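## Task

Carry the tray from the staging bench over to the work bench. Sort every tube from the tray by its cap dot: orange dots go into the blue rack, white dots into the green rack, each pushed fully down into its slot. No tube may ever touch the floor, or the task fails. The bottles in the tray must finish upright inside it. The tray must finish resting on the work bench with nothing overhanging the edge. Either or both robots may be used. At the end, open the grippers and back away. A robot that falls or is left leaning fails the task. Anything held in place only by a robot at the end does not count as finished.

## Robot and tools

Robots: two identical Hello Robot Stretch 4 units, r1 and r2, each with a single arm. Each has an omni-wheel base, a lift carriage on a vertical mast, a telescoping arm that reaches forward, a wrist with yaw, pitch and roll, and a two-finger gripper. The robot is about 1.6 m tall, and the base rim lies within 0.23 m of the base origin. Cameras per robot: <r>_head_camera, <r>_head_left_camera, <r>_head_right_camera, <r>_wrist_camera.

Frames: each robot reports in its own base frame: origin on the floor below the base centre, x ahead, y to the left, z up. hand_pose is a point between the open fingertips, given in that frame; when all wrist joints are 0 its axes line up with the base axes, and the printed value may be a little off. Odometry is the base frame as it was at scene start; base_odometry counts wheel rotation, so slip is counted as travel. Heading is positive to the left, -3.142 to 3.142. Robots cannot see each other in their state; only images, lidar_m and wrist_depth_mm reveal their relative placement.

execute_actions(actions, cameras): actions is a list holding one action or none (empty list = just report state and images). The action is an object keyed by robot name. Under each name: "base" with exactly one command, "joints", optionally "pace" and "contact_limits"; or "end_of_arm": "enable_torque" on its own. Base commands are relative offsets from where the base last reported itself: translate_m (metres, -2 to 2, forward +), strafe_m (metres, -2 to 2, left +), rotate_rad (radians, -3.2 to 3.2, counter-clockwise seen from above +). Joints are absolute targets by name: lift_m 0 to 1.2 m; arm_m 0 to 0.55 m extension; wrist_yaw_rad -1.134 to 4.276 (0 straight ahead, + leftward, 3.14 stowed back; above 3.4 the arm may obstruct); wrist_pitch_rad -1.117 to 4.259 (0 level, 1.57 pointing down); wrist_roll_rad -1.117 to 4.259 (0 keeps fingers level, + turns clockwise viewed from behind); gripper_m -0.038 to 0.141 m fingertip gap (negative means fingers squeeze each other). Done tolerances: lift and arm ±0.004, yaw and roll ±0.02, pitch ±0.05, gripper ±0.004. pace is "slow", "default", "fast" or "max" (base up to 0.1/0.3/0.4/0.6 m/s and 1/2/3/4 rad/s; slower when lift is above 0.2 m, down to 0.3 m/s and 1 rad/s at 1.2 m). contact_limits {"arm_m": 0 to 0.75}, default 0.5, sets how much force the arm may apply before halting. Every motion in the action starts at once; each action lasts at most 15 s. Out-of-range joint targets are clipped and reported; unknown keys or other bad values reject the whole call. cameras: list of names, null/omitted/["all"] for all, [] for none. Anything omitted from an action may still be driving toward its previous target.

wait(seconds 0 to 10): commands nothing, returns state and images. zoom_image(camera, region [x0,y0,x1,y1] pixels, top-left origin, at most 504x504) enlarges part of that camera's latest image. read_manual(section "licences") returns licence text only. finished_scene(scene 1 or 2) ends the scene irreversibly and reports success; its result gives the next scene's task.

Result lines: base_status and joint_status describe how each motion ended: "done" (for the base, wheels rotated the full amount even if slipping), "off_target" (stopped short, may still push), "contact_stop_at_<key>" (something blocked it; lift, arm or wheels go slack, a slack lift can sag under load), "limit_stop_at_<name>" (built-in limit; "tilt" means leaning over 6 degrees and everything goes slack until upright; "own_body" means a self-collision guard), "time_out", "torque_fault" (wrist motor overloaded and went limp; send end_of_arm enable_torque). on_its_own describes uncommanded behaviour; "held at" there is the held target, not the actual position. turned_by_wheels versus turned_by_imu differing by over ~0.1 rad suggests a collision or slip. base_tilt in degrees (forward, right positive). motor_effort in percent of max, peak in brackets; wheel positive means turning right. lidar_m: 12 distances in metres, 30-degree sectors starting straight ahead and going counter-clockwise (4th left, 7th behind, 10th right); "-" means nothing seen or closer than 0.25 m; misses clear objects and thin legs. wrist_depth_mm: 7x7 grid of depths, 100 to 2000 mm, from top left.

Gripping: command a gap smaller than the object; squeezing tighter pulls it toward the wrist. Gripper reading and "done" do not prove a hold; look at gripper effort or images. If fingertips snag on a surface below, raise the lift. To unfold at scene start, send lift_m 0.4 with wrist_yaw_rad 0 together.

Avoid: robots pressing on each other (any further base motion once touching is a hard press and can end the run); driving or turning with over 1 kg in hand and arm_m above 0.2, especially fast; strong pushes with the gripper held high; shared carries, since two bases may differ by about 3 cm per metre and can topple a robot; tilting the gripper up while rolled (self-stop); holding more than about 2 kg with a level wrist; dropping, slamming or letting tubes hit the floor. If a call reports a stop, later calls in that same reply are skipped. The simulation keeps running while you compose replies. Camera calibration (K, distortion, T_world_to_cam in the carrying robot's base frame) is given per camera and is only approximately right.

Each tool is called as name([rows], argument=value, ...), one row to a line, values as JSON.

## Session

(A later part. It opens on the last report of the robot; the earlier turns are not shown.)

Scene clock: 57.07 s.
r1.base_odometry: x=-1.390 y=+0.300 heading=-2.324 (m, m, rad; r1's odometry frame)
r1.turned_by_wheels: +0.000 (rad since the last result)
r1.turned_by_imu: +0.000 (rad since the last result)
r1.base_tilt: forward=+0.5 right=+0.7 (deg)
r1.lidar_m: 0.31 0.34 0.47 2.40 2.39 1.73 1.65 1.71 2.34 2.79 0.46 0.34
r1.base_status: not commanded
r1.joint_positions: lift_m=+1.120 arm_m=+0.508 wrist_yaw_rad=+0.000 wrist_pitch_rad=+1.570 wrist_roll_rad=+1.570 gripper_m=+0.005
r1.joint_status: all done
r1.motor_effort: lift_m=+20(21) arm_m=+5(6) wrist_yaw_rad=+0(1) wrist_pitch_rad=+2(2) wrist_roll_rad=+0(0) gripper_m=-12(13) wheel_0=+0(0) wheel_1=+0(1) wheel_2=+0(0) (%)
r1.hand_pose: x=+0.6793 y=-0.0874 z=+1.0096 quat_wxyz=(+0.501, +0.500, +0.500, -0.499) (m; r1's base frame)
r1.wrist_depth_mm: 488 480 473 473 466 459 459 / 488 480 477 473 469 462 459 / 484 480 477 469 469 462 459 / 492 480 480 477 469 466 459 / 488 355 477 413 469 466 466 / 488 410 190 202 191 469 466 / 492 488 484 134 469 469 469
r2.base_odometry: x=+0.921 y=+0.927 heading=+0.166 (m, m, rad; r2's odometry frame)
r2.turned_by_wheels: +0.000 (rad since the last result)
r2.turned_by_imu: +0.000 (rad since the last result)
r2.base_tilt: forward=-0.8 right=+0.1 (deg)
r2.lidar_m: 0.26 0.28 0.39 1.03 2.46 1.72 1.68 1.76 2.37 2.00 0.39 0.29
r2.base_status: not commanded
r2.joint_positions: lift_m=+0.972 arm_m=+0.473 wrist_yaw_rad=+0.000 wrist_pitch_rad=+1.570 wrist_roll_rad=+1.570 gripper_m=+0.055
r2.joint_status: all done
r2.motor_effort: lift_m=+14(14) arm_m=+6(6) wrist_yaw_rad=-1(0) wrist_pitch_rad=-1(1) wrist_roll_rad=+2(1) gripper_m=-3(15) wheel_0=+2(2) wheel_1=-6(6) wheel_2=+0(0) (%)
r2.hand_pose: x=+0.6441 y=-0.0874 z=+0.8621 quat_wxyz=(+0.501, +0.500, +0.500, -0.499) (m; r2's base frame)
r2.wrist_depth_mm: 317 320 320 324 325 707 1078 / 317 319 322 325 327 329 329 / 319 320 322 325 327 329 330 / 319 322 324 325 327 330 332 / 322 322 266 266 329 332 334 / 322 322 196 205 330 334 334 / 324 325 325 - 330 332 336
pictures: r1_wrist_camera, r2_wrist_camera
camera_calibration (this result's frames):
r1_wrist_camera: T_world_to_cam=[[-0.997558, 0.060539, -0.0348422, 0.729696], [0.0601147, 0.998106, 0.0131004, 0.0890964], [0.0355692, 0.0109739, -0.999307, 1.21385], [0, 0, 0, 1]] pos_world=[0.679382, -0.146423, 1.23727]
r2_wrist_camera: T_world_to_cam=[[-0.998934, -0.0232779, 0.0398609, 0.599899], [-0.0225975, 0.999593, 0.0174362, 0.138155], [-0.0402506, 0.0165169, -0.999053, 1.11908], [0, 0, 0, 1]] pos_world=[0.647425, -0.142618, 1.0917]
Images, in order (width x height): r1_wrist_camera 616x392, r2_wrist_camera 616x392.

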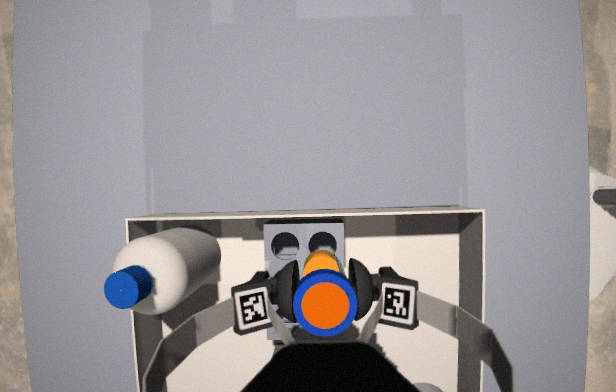

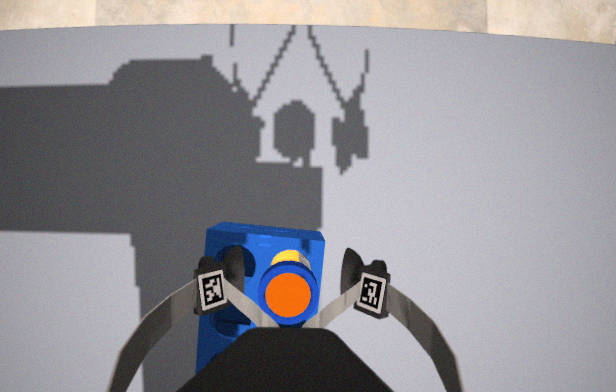

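execute_actions([
  {"r1":{"base":{"strafe_m":0.08}},"r2":{"joints":{"lift_m":1.07},"pace":"fast"}},
], cameras=[])

execute_actions([
  {"r1":{"base":{"strafe_m":0.42}},"r2":{"base":{"translate_m":-0.45},"joints":{"arm_m":0},"pace":"max"}},
], cameras=["r1_wrist_camera","r2_head_camera"])

zoom_image(camera="r1_wrist_camera", region=[230, 160, 410, 340])

Scene clock: 58.70 s.
r1.base_odometry: x=-1.332 y=+0.245 heading=-2.324 (m, m, rad; r1's odometry frame)
r1.turned_by_wheels: +0.000 (rad since the last result)
r1.turned_by_imu: +0.000 (rad since the last result)
r1.base_tilt: forward=+0.5 right=+0.7 (deg)
r1.lidar_m: 0.30 0.33 0.48 2.32 2.37 1.73 1.64 1.72 2.30 2.88 0.47 0.33
r1.base_status: done
r1.joint_positions: lift_m=+1.120 arm_m=+0.508 wrist_yaw_rad=+0.000 wrist_pitch_rad=+1.570 wrist_roll_rad=+1.570 gripper_m=+0.005
r1.joint_status: not commanded
r1.motor_effort: lift_m=+20(20) arm_m=+5(5) wrist_yaw_rad=+0(0) wrist_pitch_rad=+3(2) wrist_roll_rad=+0(0) gripper_m=-14(13) wheel_0=+2(9) wheel_1=-1(8) wheel_2=+0(1) (%)
r1.hand_pose: x=+0.6793 y=-0.0874 z=+1.0096 quat_wxyz=(+0.501, +0.500, +0.500, -0.499) (m; r1's base frame)
r1.wrist_depth_mm: 488 480 477 466 466 459 455 / 484 484 473 469 466 459 459 / 484 480 477 466 466 466 459 / 488 336 477 462 469 462 462 / 492 477 477 415 466 466 462 / 492 484 190 203 191 466 469 / 492 488 480 135 389 355 466
r2.base_odometry: x=+0.921 y=+0.927 heading=+0.166 (m, m, rad; r2's odometry frame)
r2.turned_by_wheels: +0.000 (rad since the last result)
r2.turned_by_imu: +0.000 (rad since the last result)
r2.base_tilt: forward=-0.7 right=+0.1 (deg)
r2.lidar_m: 0.25 0.27 0.40 1.03 2.47 1.72 1.68 1.77 2.38 1.99 0.39 0.29
r2.base_status: not commanded
r2.joint_positions: lift_m=+1.070 arm_m=+0.473 wrist_yaw_rad=+0.000 wrist_pitch_rad=+1.570 wrist_roll_rad=+1.570 gripper_m=+0.055
r2.joint_status: all done
r2.motor_effort: lift_m=+22(25) arm_m=+6(6) wrist_yaw_rad=+1(0) wrist_pitch_rad=-1(0) wrist_roll_rad=+2(2) gripper_m=-4(4) wheel_0=+2(2) wheel_1=-6(6) wheel_2=+0(0) (%)
r2.hand_pose: x=+0.6441 y=-0.0874 z=+0.9594 quat_wxyz=(+0.501, +0.500, +0.500, -0.499) (m; r2's base frame)
r2.wrist_depth_mm: 1160 1160 1182 1160 1182 1182 1205 / 415 415 418 421 424 427 430 / 413 418 421 421 424 427 430 / 415 418 421 424 427 430 433 / 415 421 415 366 427 430 433 / 418 418 196 366 427 433 436 / 418 421 424 - 430 433 436
pictures: none
No camera images: the call's "cameras" was empty. Leave "cameras" out to get every camera's image.

Scene clock: 61.50 s.
r1.base_odometry: x=-1.025 y=-0.042 heading=-2.324 (m, m, rad; r1's odometry frame)
r1.turned_by_wheels: +0.000 (rad since the last result)
r1.turned_by_imu: +0.000 (rad since the last result)
r1.base_tilt: forward=+0.5 right=+0.6 (deg)
r1.lidar_m: 0.31 0.32 1.93 1.89 2.36 1.71 1.65 1.70 2.32 1.37 0.46 0.32
r1.base_status: done
r1.joint_positions: lift_m=+1.120 arm_m=+0.508 wrist_yaw_rad=+0.000 wrist_pitch_rad=+1.570 wrist_roll_rad=+1.570 gripper_m=+0.005
r1.joint_status: not commanded
r1.motor_effort: lift_m=+20(20) arm_m=+6(5) wrist_yaw_rad=+0(0) wrist_pitch_rad=+2(2) wrist_roll_rad=+1(1) gripper_m=-14(15) wheel_0=+2(9) wheel_1=+0(7) wheel_2=-1(0) (%)
r1.hand_pose: x=+0.6793 y=-0.0874 z=+1.0096 quat_wxyz=(+0.501, +0.500, +0.500, -0.499) (m; r1's base frame)
r1.wrist_depth_mm: 484 477 455 430 436 459 459 / 484 480 473 469 466 462 459 / 488 484 477 477 466 462 462 / 484 484 484 480 469 466 462 / 488 484 480 415 469 469 459 / 492 488 190 202 193 466 462 / 492 488 484 134 469 469 466
r2.base_odometry: x=+0.477 y=+0.853 heading=+0.166 (m, m, rad; r2's odometry frame)
r2.turned_by_wheels: -0.001 (rad since the last result)
r2.turned_by_imu: +0.000 (rad since the last result)
r2.base_tilt: forward=-0.8 right=+0.1 (deg)
r2.lidar_m: 0.70 0.74 1.03 3.22 1.82 1.25 1.20 1.31 1.76 3.20 2.10 0.75
r2.base_status: done
r2.joint_positions: lift_m=+1.070 arm_m=+0.001 wrist_yaw_rad=+0.000 wrist_pitch_rad=+1.570 wrist_roll_rad=+1.570 gripper_m=+0.055
r2.joint_status: all done
r2.motor_effort: lift_m=+22(22) arm_m=-6(7) wrist_yaw_rad=+1(1) wrist_pitch_rad=-2(2) wrist_roll_rad=+1(2) gripper_m=-4(4) wheel_0=-2(10) wheel_1=-7(12) wheel_2=+3(13) (%)
r2.hand_pose: x=+0.1721 y=-0.0874 z=+0.9594 quat_wxyz=(+0.500, +0.500, +0.500, -0.500) (m; r2's base frame)
r2.wrist_depth_mm: 1160 1182 1182 1182 1182 1205 1205 / 1160 1182 1182 1160 1182 1205 1205 / 1182 1182 1205 1205 1205 1205 1205 / 1160 1182 1182 991 976 1205 1229 / 1182 1205 1182 991 991 1229 342 / 1182 1182 197 1205 991 1205 1229 / 1182 1182 1205 - 1205 1229 1229
pictures: r1_wrist_camera, r2_head_camera
camera_calibration (this result's frames):
r1_wrist_camera: T_world_to_cam=[[-0.997558, 0.0605389, -0.0348423, 0.729706], [0.0601146, 0.998106, 0.0131004, 0.0890958], [0.0355693, 0.0109739, -0.999307, 1.21385], [0, 0, 0, 1]] pos_world=[0.679392, -0.146423, 1.23727]
Images, in order (width x height): r1_wrist_camera 616x392, r2_head_camera 420x560.

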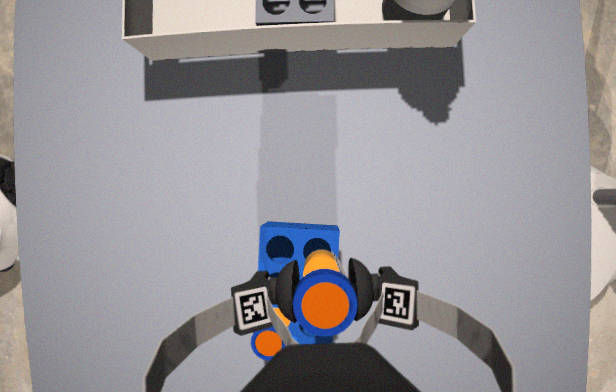

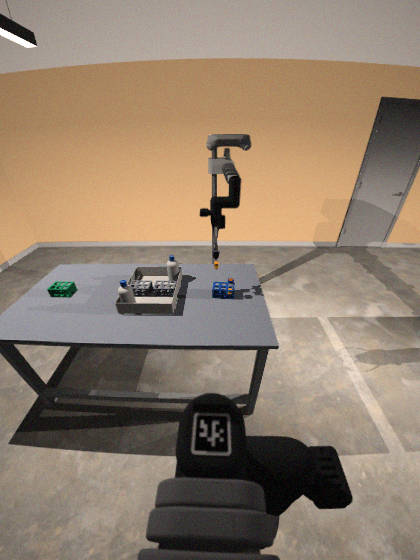

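Region (230, 160, 410, 340) of r1_wrist_camera's 616x392 image, scaled by 2.800.

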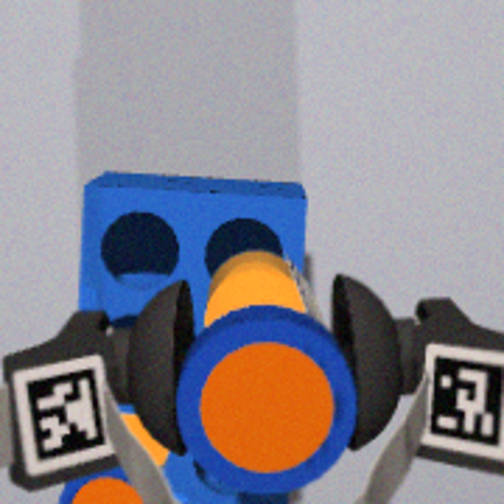

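execute_actions([
  {"r1":{"base":{"strafe_m":0.006},"joints":{"arm_m":0.514,"lift_m":1.065}}},
], cameras=["r1_wrist_camera"])

zoom_image(camera="r1_wrist_camera", region=[230, 160, 410, 340])

Scene clock: 62.77 s.
r1.base_odometry: x=-1.021 y=-0.046 heading=-2.324 (m, m, rad; r1's odometry frame)
r1.turned_by_wheels: +0.000 (rad since the last result)
r1.turned_by_imu: +0.000 (rad since the last result)
r1.base_tilt: forward=+0.5 right=+0.6 (deg)
r1.lidar_m: 0.30 0.32 1.94 1.89 2.35 1.70 1.63 1.71 2.34 1.36 0.47 0.33
r1.base_status: done
r1.joint_positions: lift_m=+1.065 arm_m=+0.513 wrist_yaw_rad=+0.000 wrist_pitch_rad=+1.570 wrist_roll_rad=+1.570 gripper_m=+0.005
r1.joint_status: all done
r1.motor_effort: lift_m=+16(20) arm_m=+5(4) wrist_yaw_rad=+1(0) wrist_pitch_rad=+2(2) wrist_roll_rad=+0(0) gripper_m=-12(13) wheel_0=+0(5) wheel_1=+1(8) wheel_2=+0(0) (%)
r1.hand_pose: x=+0.6843 y=-0.0874 z=+0.9549 quat_wxyz=(+0.500, +0.500, +0.500, -0.500) (m; r1's base frame)
r1.wrist_depth_mm: 427 421 415 415 413 407 404 / 433 427 421 415 415 407 407 / 433 430 424 418 415 413 407 / 433 427 424 421 415 413 407 / 433 430 424 359 418 413 410 / 436 430 190 202 192 413 413 / 436 433 427 134 418 415 413
r2.base_odometry: x=+0.477 y=+0.853 heading=+0.166 (m, m, rad; r2's odometry frame)
r2.turned_by_wheels: +0.000 (rad since the last result)
r2.turned_by_imu: +0.000 (rad since the last result)
r2.base_tilt: forward=-0.8 right=+0.1 (deg)
r2.lidar_m: 0.71 0.75 1.01 3.21 1.80 1.27 1.23 1.29 1.75 3.23 2.10 0.75
r2.base_status: not commanded
r2.joint_positions: lift_m=+1.070 arm_m=+0.001 wrist_yaw_rad=+0.000 wrist_pitch_rad=+1.570 wrist_roll_rad=+1.570 gripper_m=+0.055
r2.joint_status: not commanded
r2.motor_effort: lift_m=+22(22) arm_m=-6(6) wrist_yaw_rad=+1(1) wrist_pitch_rad=-1(1) wrist_roll_rad=+1(1) gripper_m=-3(3) wheel_0=-3(2) wheel_1=-7(7) wheel_2=+3(3) (%)
r2.hand_pose: x=+0.1721 y=-0.0874 z=+0.9594 quat_wxyz=(+0.500, +0.500, +0.500, -0.500) (m; r2's base frame)
r2.wrist_depth_mm: 1160 1160 1182 1182 1182 1205 1205 / 1160 1182 1160 1182 1205 1205 1205 / 1160 1182 1182 1205 1182 1229 1229 / 1160 1182 1182 991 976 1205 1229 / 1182 1182 1182 991 991 1205 343 / 1182 1182 196 1205 976 1205 1205 / 1182 1182 1205 - 1229 1229 1229
pictures: r1_wrist_camera
camera_calibration (this result's frames):
r1_wrist_camera: T_world_to_cam=[[-0.997555, 0.0605885, -0.0348301, 0.732773], [0.0601644, 0.998103, 0.0130997, 0.0894784], [0.0355577, 0.0109721, -0.999307, 1.15904], [0, 0, 0, 1]] pos_world=[0.684385, -0.146423, 1.18259]
Images, in order (width x height): r1_wrist_camera 616x392.

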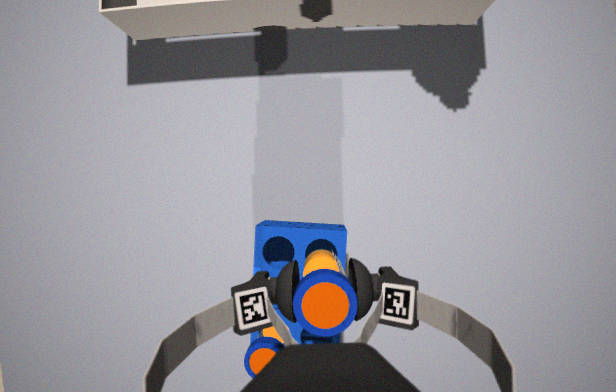

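Region (230, 160, 410, 340) of r1_wrist_camera's 616x392 image, scaled by 2.800.

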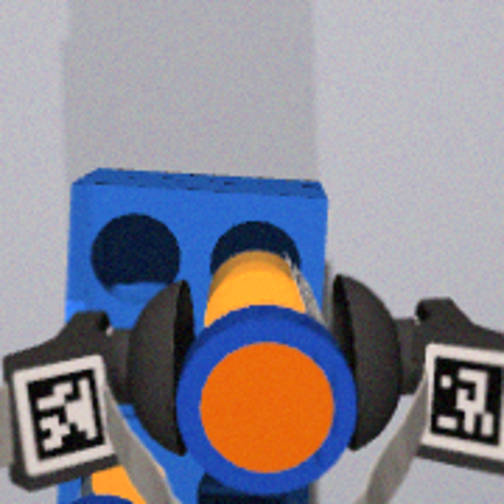

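Aligned.

execute_actions([
  {"r1":{"joints":{"lift_m":0.973},"pace":"slow"}},
], cameras=["r1_wrist_camera","r2_head_camera"])

zoom_image(camera="r2_head_camera", region=[185, 245, 265, 315])

Scene clock: 64.50 s.
r1.base_odometry: x=-1.021 y=-0.046 heading=-2.324 (m, m, rad; r1's odometry frame)
r1.turned_by_wheels: +0.000 (rad since the last result)
r1.turned_by_imu: +0.000 (rad since the last result)
r1.base_tilt: forward=+0.5 right=+0.6 (deg)
r1.lidar_m: 0.29 0.36 1.95 1.91 2.38 1.71 1.62 1.70 2.33 1.33 0.49 0.33
r1.base_status: not commanded
r1.joint_positions: lift_m=+0.973 arm_m=+0.513 wrist_yaw_rad=+0.000 wrist_pitch_rad=+1.570 wrist_roll_rad=+1.570 gripper_m=+0.005
r1.joint_status: all done
r1.motor_effort: lift_m=+16(16) arm_m=+5(5) wrist_yaw_rad=+1(1) wrist_pitch_rad=+2(3) wrist_roll_rad=+1(0) gripper_m=-13(15) wheel_0=+0(0) wheel_1=+1(1) wheel_2=+0(0) (%)
r1.hand_pose: x=+0.6843 y=-0.0874 z=+0.8629 quat_wxyz=(+0.500, +0.500, +0.500, -0.500) (m; r1's base frame)
r1.wrist_depth_mm: 334 330 327 325 322 319 315 / 336 332 330 325 324 319 315 / 336 334 329 327 324 320 319 / 340 336 330 327 325 324 319 / 338 336 332 271 325 322 320 / 340 336 190 202 193 325 322 / 342 338 301 134 327 325 322
r2.base_odometry: x=+0.477 y=+0.853 heading=+0.166 (m, m, rad; r2's odometry frame)
r2.turned_by_wheels: +0.000 (rad since the last result)
r2.turned_by_imu: +0.000 (rad since the last result)
r2.base_tilt: forward=-0.8 right=+0.0 (deg)
r2.lidar_m: 0.70 0.73 1.03 3.20 1.80 1.27 1.20 1.29 1.77 3.22 2.10 0.75
r2.base_status: not commanded
r2.joint_positions: lift_m=+1.070 arm_m=+0.001 wrist_yaw_rad=+0.000 wrist_pitch_rad=+1.570 wrist_roll_rad=+1.570 gripper_m=+0.055
r2.joint_status: not commanded
r2.motor_effort: lift_m=+22(22) arm_m=-6(6) wrist_yaw_rad=+0(1) wrist_pitch_rad=-2(2) wrist_roll_rad=+1(1) gripper_m=-4(5) wheel_0=-2(2) wheel_1=-6(7) wheel_2=+3(3) (%)
r2.hand_pose: x=+0.1721 y=-0.0874 z=+0.9594 quat_wxyz=(+0.500, +0.500, +0.500, -0.500) (m; r2's base frame)
r2.wrist_depth_mm: 1160 1182 1182 1182 1205 1205 1205 / 1160 1182 1182 1182 1205 1205 1205 / 1160 1182 1182 1205 1182 1205 1229 / 1182 1182 1182 976 991 1205 1205 / 1182 1182 1205 991 991 1229 342 / 1182 1182 197 1182 991 1229 1229 / 1182 1205 1205 - 1229 1229 1205
pictures: r1_wrist_camera, r2_head_camera
camera_calibration (this result's frames):
r1_wrist_camera: T_world_to_cam=[[-0.997555, 0.0605884, -0.0348422, 0.729585], [0.0601641, 0.998103, 0.0131004, 0.0906825], [0.0355698, 0.0109722, -0.999307, 1.06711], [0, 0, 0, 1]] pos_world=[0.684388, -0.146423, 1.09061]
Images, in order (width x height): r1_wrist_camera 616x392, r2_head_camera 420x560.

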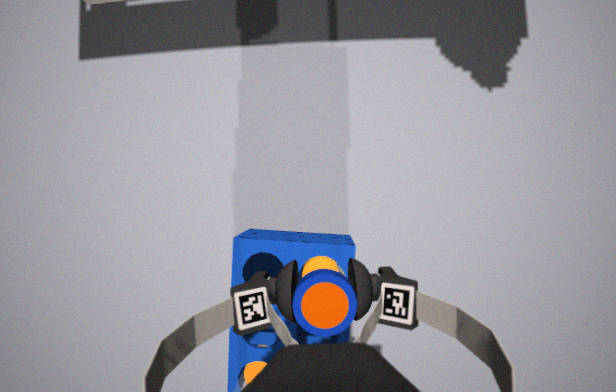

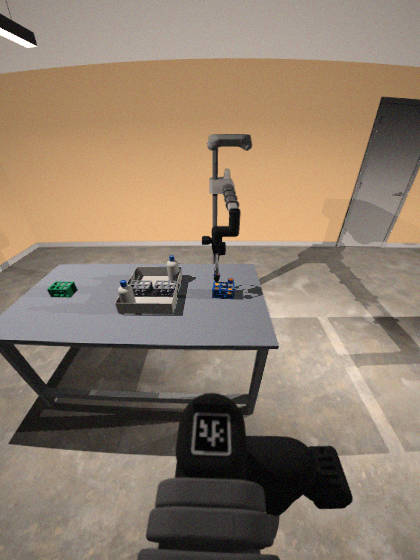

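Region (185, 245, 265, 315) of r2_head_camera's 420x560 image, scaled by 6.300, with more detail than that image has; it fills the top 441 rows of this view, and the rest is white.

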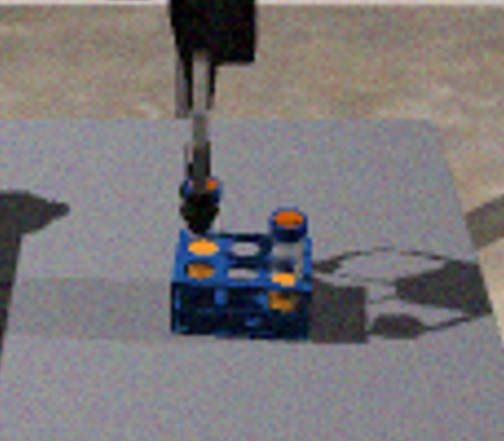

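execute_actions([
  {"r1":{"joints":{"gripper_m":0.055}}},
], cameras=["r1_wrist_camera"])

execute_actions([
  {"r1":{"joints":{"lift_m":1.07},"pace":"fast"}},
], cameras=[])

execute_actions([
  {"r1":{"base":{"translate_m":-0.35},"joints":{"arm_m":0},"pace":"max"}},
], cameras=["r1_head_camera","r2_head_camera"])

zoom_image(camera="r2_head_camera", region=[100, 240, 270, 330])

Scene clock: 65.93 s.
r1.base_odometry: x=-1.021 y=-0.046 heading=-2.324 (m, m, rad; r1's odometry frame)
r1.turned_by_wheels: +0.000 (rad since the last result)
r1.turned_by_imu: +0.000 (rad since the last result)
r1.base_tilt: forward=+0.5 right=+0.7 (deg)
r1.lidar_m: 0.31 0.33 1.93 1.88 2.35 1.72 1.63 1.69 2.32 1.33 0.46 0.32
r1.base_status: not commanded
r1.joint_positions: lift_m=+0.973 arm_m=+0.513 wrist_yaw_rad=+0.000 wrist_pitch_rad=+1.570 wrist_roll_rad=+1.570 gripper_m=+0.055
r1.joint_status: all done
r1.motor_effort: lift_m=+16(16) arm_m=+5(5) wrist_yaw_rad=+1(0) wrist_pitch_rad=+2(2) wrist_roll_rad=+0(1) gripper_m=-3(14) wheel_0=+0(0) wheel_1=+1(1) wheel_2=+0(0) (%)
r1.hand_pose: x=+0.6843 y=-0.0874 z=+0.8629 quat_wxyz=(+0.500, +0.500, +0.500, -0.500) (m; r1's base frame)
r1.wrist_depth_mm: 334 332 329 325 320 319 317 / 334 330 329 325 322 320 317 / 338 332 330 325 324 320 317 / 336 336 330 327 324 322 320 / 340 338 332 271 325 324 320 / 342 336 202 208 200 324 320 / 342 338 272 139 327 324 322
r2.base_odometry: x=+0.477 y=+0.853 heading=+0.166 (m, m, rad; r2's odometry frame)
r2.turned_by_wheels: +0.000 (rad since the last result)
r2.turned_by_imu: +0.000 (rad since the last result)
r2.base_tilt: forward=-0.8 right=+0.0 (deg)
r2.lidar_m: 0.71 0.75 1.02 3.21 1.82 1.25 1.22 1.28 1.76 3.22 2.10 0.74
r2.base_status: not commanded
r2.joint_positions: lift_m=+1.070 arm_m=+0.001 wrist_yaw_rad=+0.000 wrist_pitch_rad=+1.570 wrist_roll_rad=+1.570 gripper_m=+0.055
r2.joint_status: not commanded
r2.motor_effort: lift_m=+22(22) arm_m=-6(6) wrist_yaw_rad=+1(1) wrist_pitch_rad=-3(1) wrist_roll_rad=+1(1) gripper_m=-5(2) wheel_0=-2(2) wheel_1=-7(7) wheel_2=+3(3) (%)
r2.hand_pose: x=+0.1721 y=-0.0874 z=+0.9594 quat_wxyz=(+0.500, +0.500, +0.500, -0.500) (m; r2's base frame)
r2.wrist_depth_mm: 1160 1182 1182 1182 1182 1205 1205 / 1160 1205 1182 1182 1182 1205 1205 / 1160 1182 1205 1205 1182 1229 1229 / 1160 1182 1182 991 976 1229 1229 / 1160 1182 1205 991 991 1229 343 / 1182 1205 197 1205 991 1205 1229 / 1182 1205 1205 - 1205 1229 1229
pictures: r1_wrist_camera
camera_calibration (this result's frames):
r1_wrist_camera: T_world_to_cam=[[-0.997555, 0.0605885, -0.034843, 0.729589], [0.0601642, 0.998103, 0.0131005, 0.0906822], [0.0355706, 0.0109721, -0.999307, 1.06711], [0, 0, 0, 1]] pos_world=[0.684391, -0.146423, 1.09061]
Images, in order (width x height): r1_wrist_camera 616x392.

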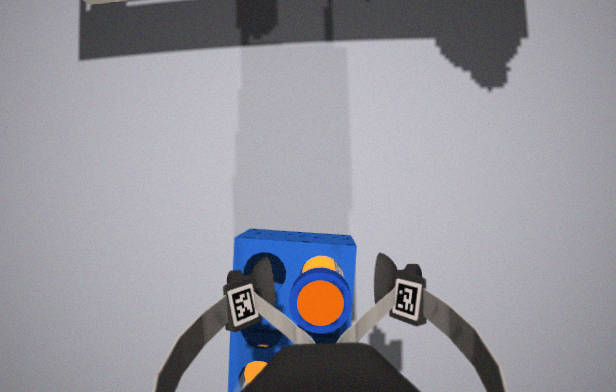

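Scene clock: 67.10 s.
r1.base_odometry: x=-1.021 y=-0.046 heading=-2.324 (m, m, rad; r1's odometry frame)
r1.turned_by_wheels: +0.000 (rad since the last result)
r1.turned_by_imu: +0.000 (rad since the last result)
r1.base_tilt: forward=+0.7 right=+0.7 (deg)
r1.lidar_m: 0.32 0.34 1.91 1.90 2.36 1.69 1.64 1.69 2.35 1.33 0.49 0.33
r1.base_status: not commanded
r1.joint_positions: lift_m=+1.070 arm_m=+0.513 wrist_yaw_rad=+0.000 wrist_pitch_rad=+1.570 wrist_roll_rad=+1.570 gripper_m=+0.055
r1.joint_status: all done
r1.motor_effort: lift_m=+20(22) arm_m=+5(5) wrist_yaw_rad=+1(1) wrist_pitch_rad=+2(2) wrist_roll_rad=+0(1) gripper_m=-2(2) wheel_0=+0(0) wheel_1=+1(1) wheel_2=+0(0) (%)
r1.hand_pose: x=+0.6843 y=-0.0874 z=+0.9596 quat_wxyz=(+0.500, +0.500, +0.500, -0.500) (m; r1's base frame)
r1.wrist_depth_mm: 436 424 415 415 415 410 410 / 436 433 427 424 421 413 410 / 439 433 427 421 421 418 413 / 439 433 430 424 421 415 415 / 439 436 427 366 421 418 415 / 442 436 202 366 200 418 418 / 442 439 436 139 424 421 415
r2.base_odometry: x=+0.477 y=+0.853 heading=+0.166 (m, m, rad; r2's odometry frame)
r2.turned_by_wheels: +0.000 (rad since the last result)
r2.turned_by_imu: +0.000 (rad since the last result)
r2.base_tilt: forward=-0.7 right=+0.0 (deg)
r2.lidar_m: 0.70 0.74 1.03 3.20 1.81 1.26 1.20 1.29 1.74 3.22 2.08 0.75
r2.base_status: not commanded
r2.joint_positions: lift_m=+1.070 arm_m=+0.001 wrist_yaw_rad=+0.000 wrist_pitch_rad=+1.570 wrist_roll_rad=+1.570 gripper_m=+0.055
r2.joint_status: not commanded
r2.motor_effort: lift_m=+22(22) arm_m=-6(6) wrist_yaw_rad=+1(0) wrist_pitch_rad=-1(2) wrist_roll_rad=+1(1) gripper_m=-3(3) wheel_0=-2(2) wheel_1=-7(7) wheel_2=+3(3) (%)
r2.hand_pose: x=+0.1721 y=-0.0874 z=+0.9594 quat_wxyz=(+0.500, +0.500, +0.500, -0.500) (m; r2's base frame)
r2.wrist_depth_mm: 1160 1160 1182 1182 1205 1205 1205 / 1138 1160 1182 1182 1182 1182 1205 / 1182 1182 1160 1160 1205 1205 1205 / 1160 1182 1182 991 991 1205 1229 / 1160 1182 1182 991 991 1229 343 / 1182 1182 197 1205 991 1205 1229 / 1182 1182 1205 - 1229 1229 1255
pictures: none
No camera images: the call's "cameras" was empty. Leave "cameras" out to get every camera's image.

Scene clock: 69.60 s.
r1.base_odometry: x=-0.782 y=+0.209 heading=-2.324 (m, m, rad; r1's odometry frame)
r1.turned_by_wheels: +0.000 (rad since the last result)
r1.turned_by_imu: +0.001 (rad since the last result)
r1.base_tilt: forward=+0.5 right=+0.7 (deg)
r1.lidar_m: 0.67 0.70 2.00 2.74 1.86 1.35 1.29 1.34 1.85 3.31 0.96 0.69
r1.base_status: done
r1.joint_positions: lift_m=+1.070 arm_m=+0.001 wrist_yaw_rad=+0.000 wrist_pitch_rad=+1.570 wrist_roll_rad=+1.570 gripper_m=+0.055
r1.joint_status: all done
r1.motor_effort: lift_m=+20(20) arm_m=-5(7) wrist_yaw_rad=+2(0) wrist_pitch_rad=+1(1) wrist_roll_rad=+1(0) gripper_m=-2(0) wheel_0=-1(6) wheel_1=-1(7) wheel_2=-2(11) (%)
r1.hand_pose: x=+0.1719 y=-0.0874 z=+0.9596 quat_wxyz=(+0.500, +0.500, +0.500, -0.500) (m; r1's base frame)
r1.wrist_depth_mm: 1205 1205 1182 1182 1160 1160 1138 / 1205 1205 1182 1182 1138 1160 1138 / 1229 1229 1182 1160 1160 1182 1160 / 1229 1229 1182 1205 976 1160 1138 / 1255 1205 1205 1205 946 1160 1182 / 1255 1205 202 1205 200 1182 1160 / 1255 1229 1205 139 1182 1160 1160
r2.base_odometry: x=+0.477 y=+0.853 heading=+0.166 (m, m, rad; r2's odometry frame)
r2.turned_by_wheels: +0.000 (rad since the last result)
r2.turned_by_imu: -0.001 (rad since the last result)
r2.base_tilt: forward=-0.8 right=+0.0 (deg)
r2.lidar_m: 0.70 0.73 1.01 3.21 1.82 1.27 1.20 1.28 1.76 3.24 2.09 0.76
r2.base_status: not commanded
r2.joint_positions: lift_m=+1.070 arm_m=+0.001 wrist_yaw_rad=+0.000 wrist_pitch_rad=+1.570 wrist_roll_rad=+1.570 gripper_m=+0.055
r2.joint_status: not commanded
r2.motor_effort: lift_m=+22(22) arm_m=-6(6) wrist_yaw_rad=+1(0) wrist_pitch_rad=+0(3) wrist_roll_rad=+2(1) gripper_m=-3(4) wheel_0=-2(2) wheel_1=-6(7) wheel_2=+3(3) (%)
r2.hand_pose: x=+0.1721 y=-0.0874 z=+0.9594 quat_wxyz=(+0.500, +0.500, +0.500, -0.500) (m; r2's base frame)
r2.wrist_depth_mm: 1160 1160 1182 1182 1182 1182 1205 / 1160 1182 1182 1182 1205 1205 1205 / 1160 1182 1182 1182 1205 1205 1205 / 1160 1182 1182 991 991 1205 1229 / 1182 1182 1205 976 991 1229 343 / 1182 1205 197 1205 991 1229 1229 / 1182 1205 1205 - 1229 1229 1229
pictures: r1_head_camera, r2_head_camera
Images, in order (width x height): r1_head_camera 420x560, r2_head_camera 420x560.

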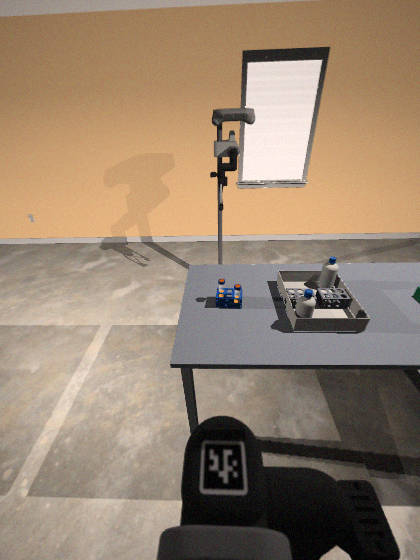

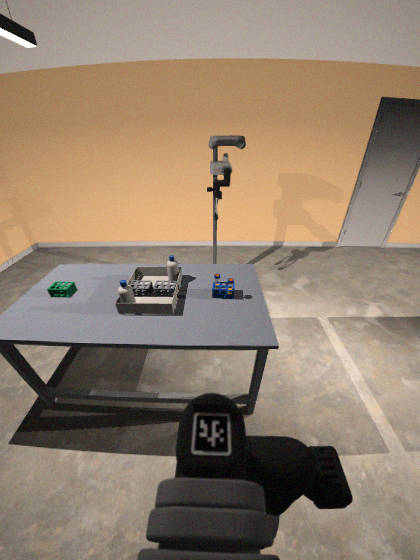

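Region (100, 240, 270, 330) of r2_head_camera's 420x560 image, scaled by 2.965, with more detail than that image has; it fills the top 267 rows of this view, and the rest is white.

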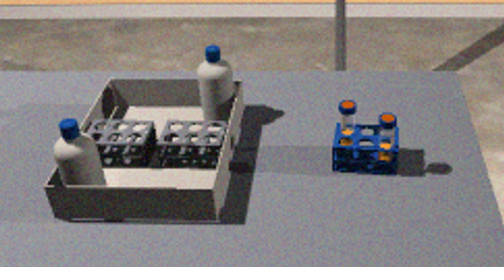

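finished_scene(scene=2)

The scene is finished: the task was done.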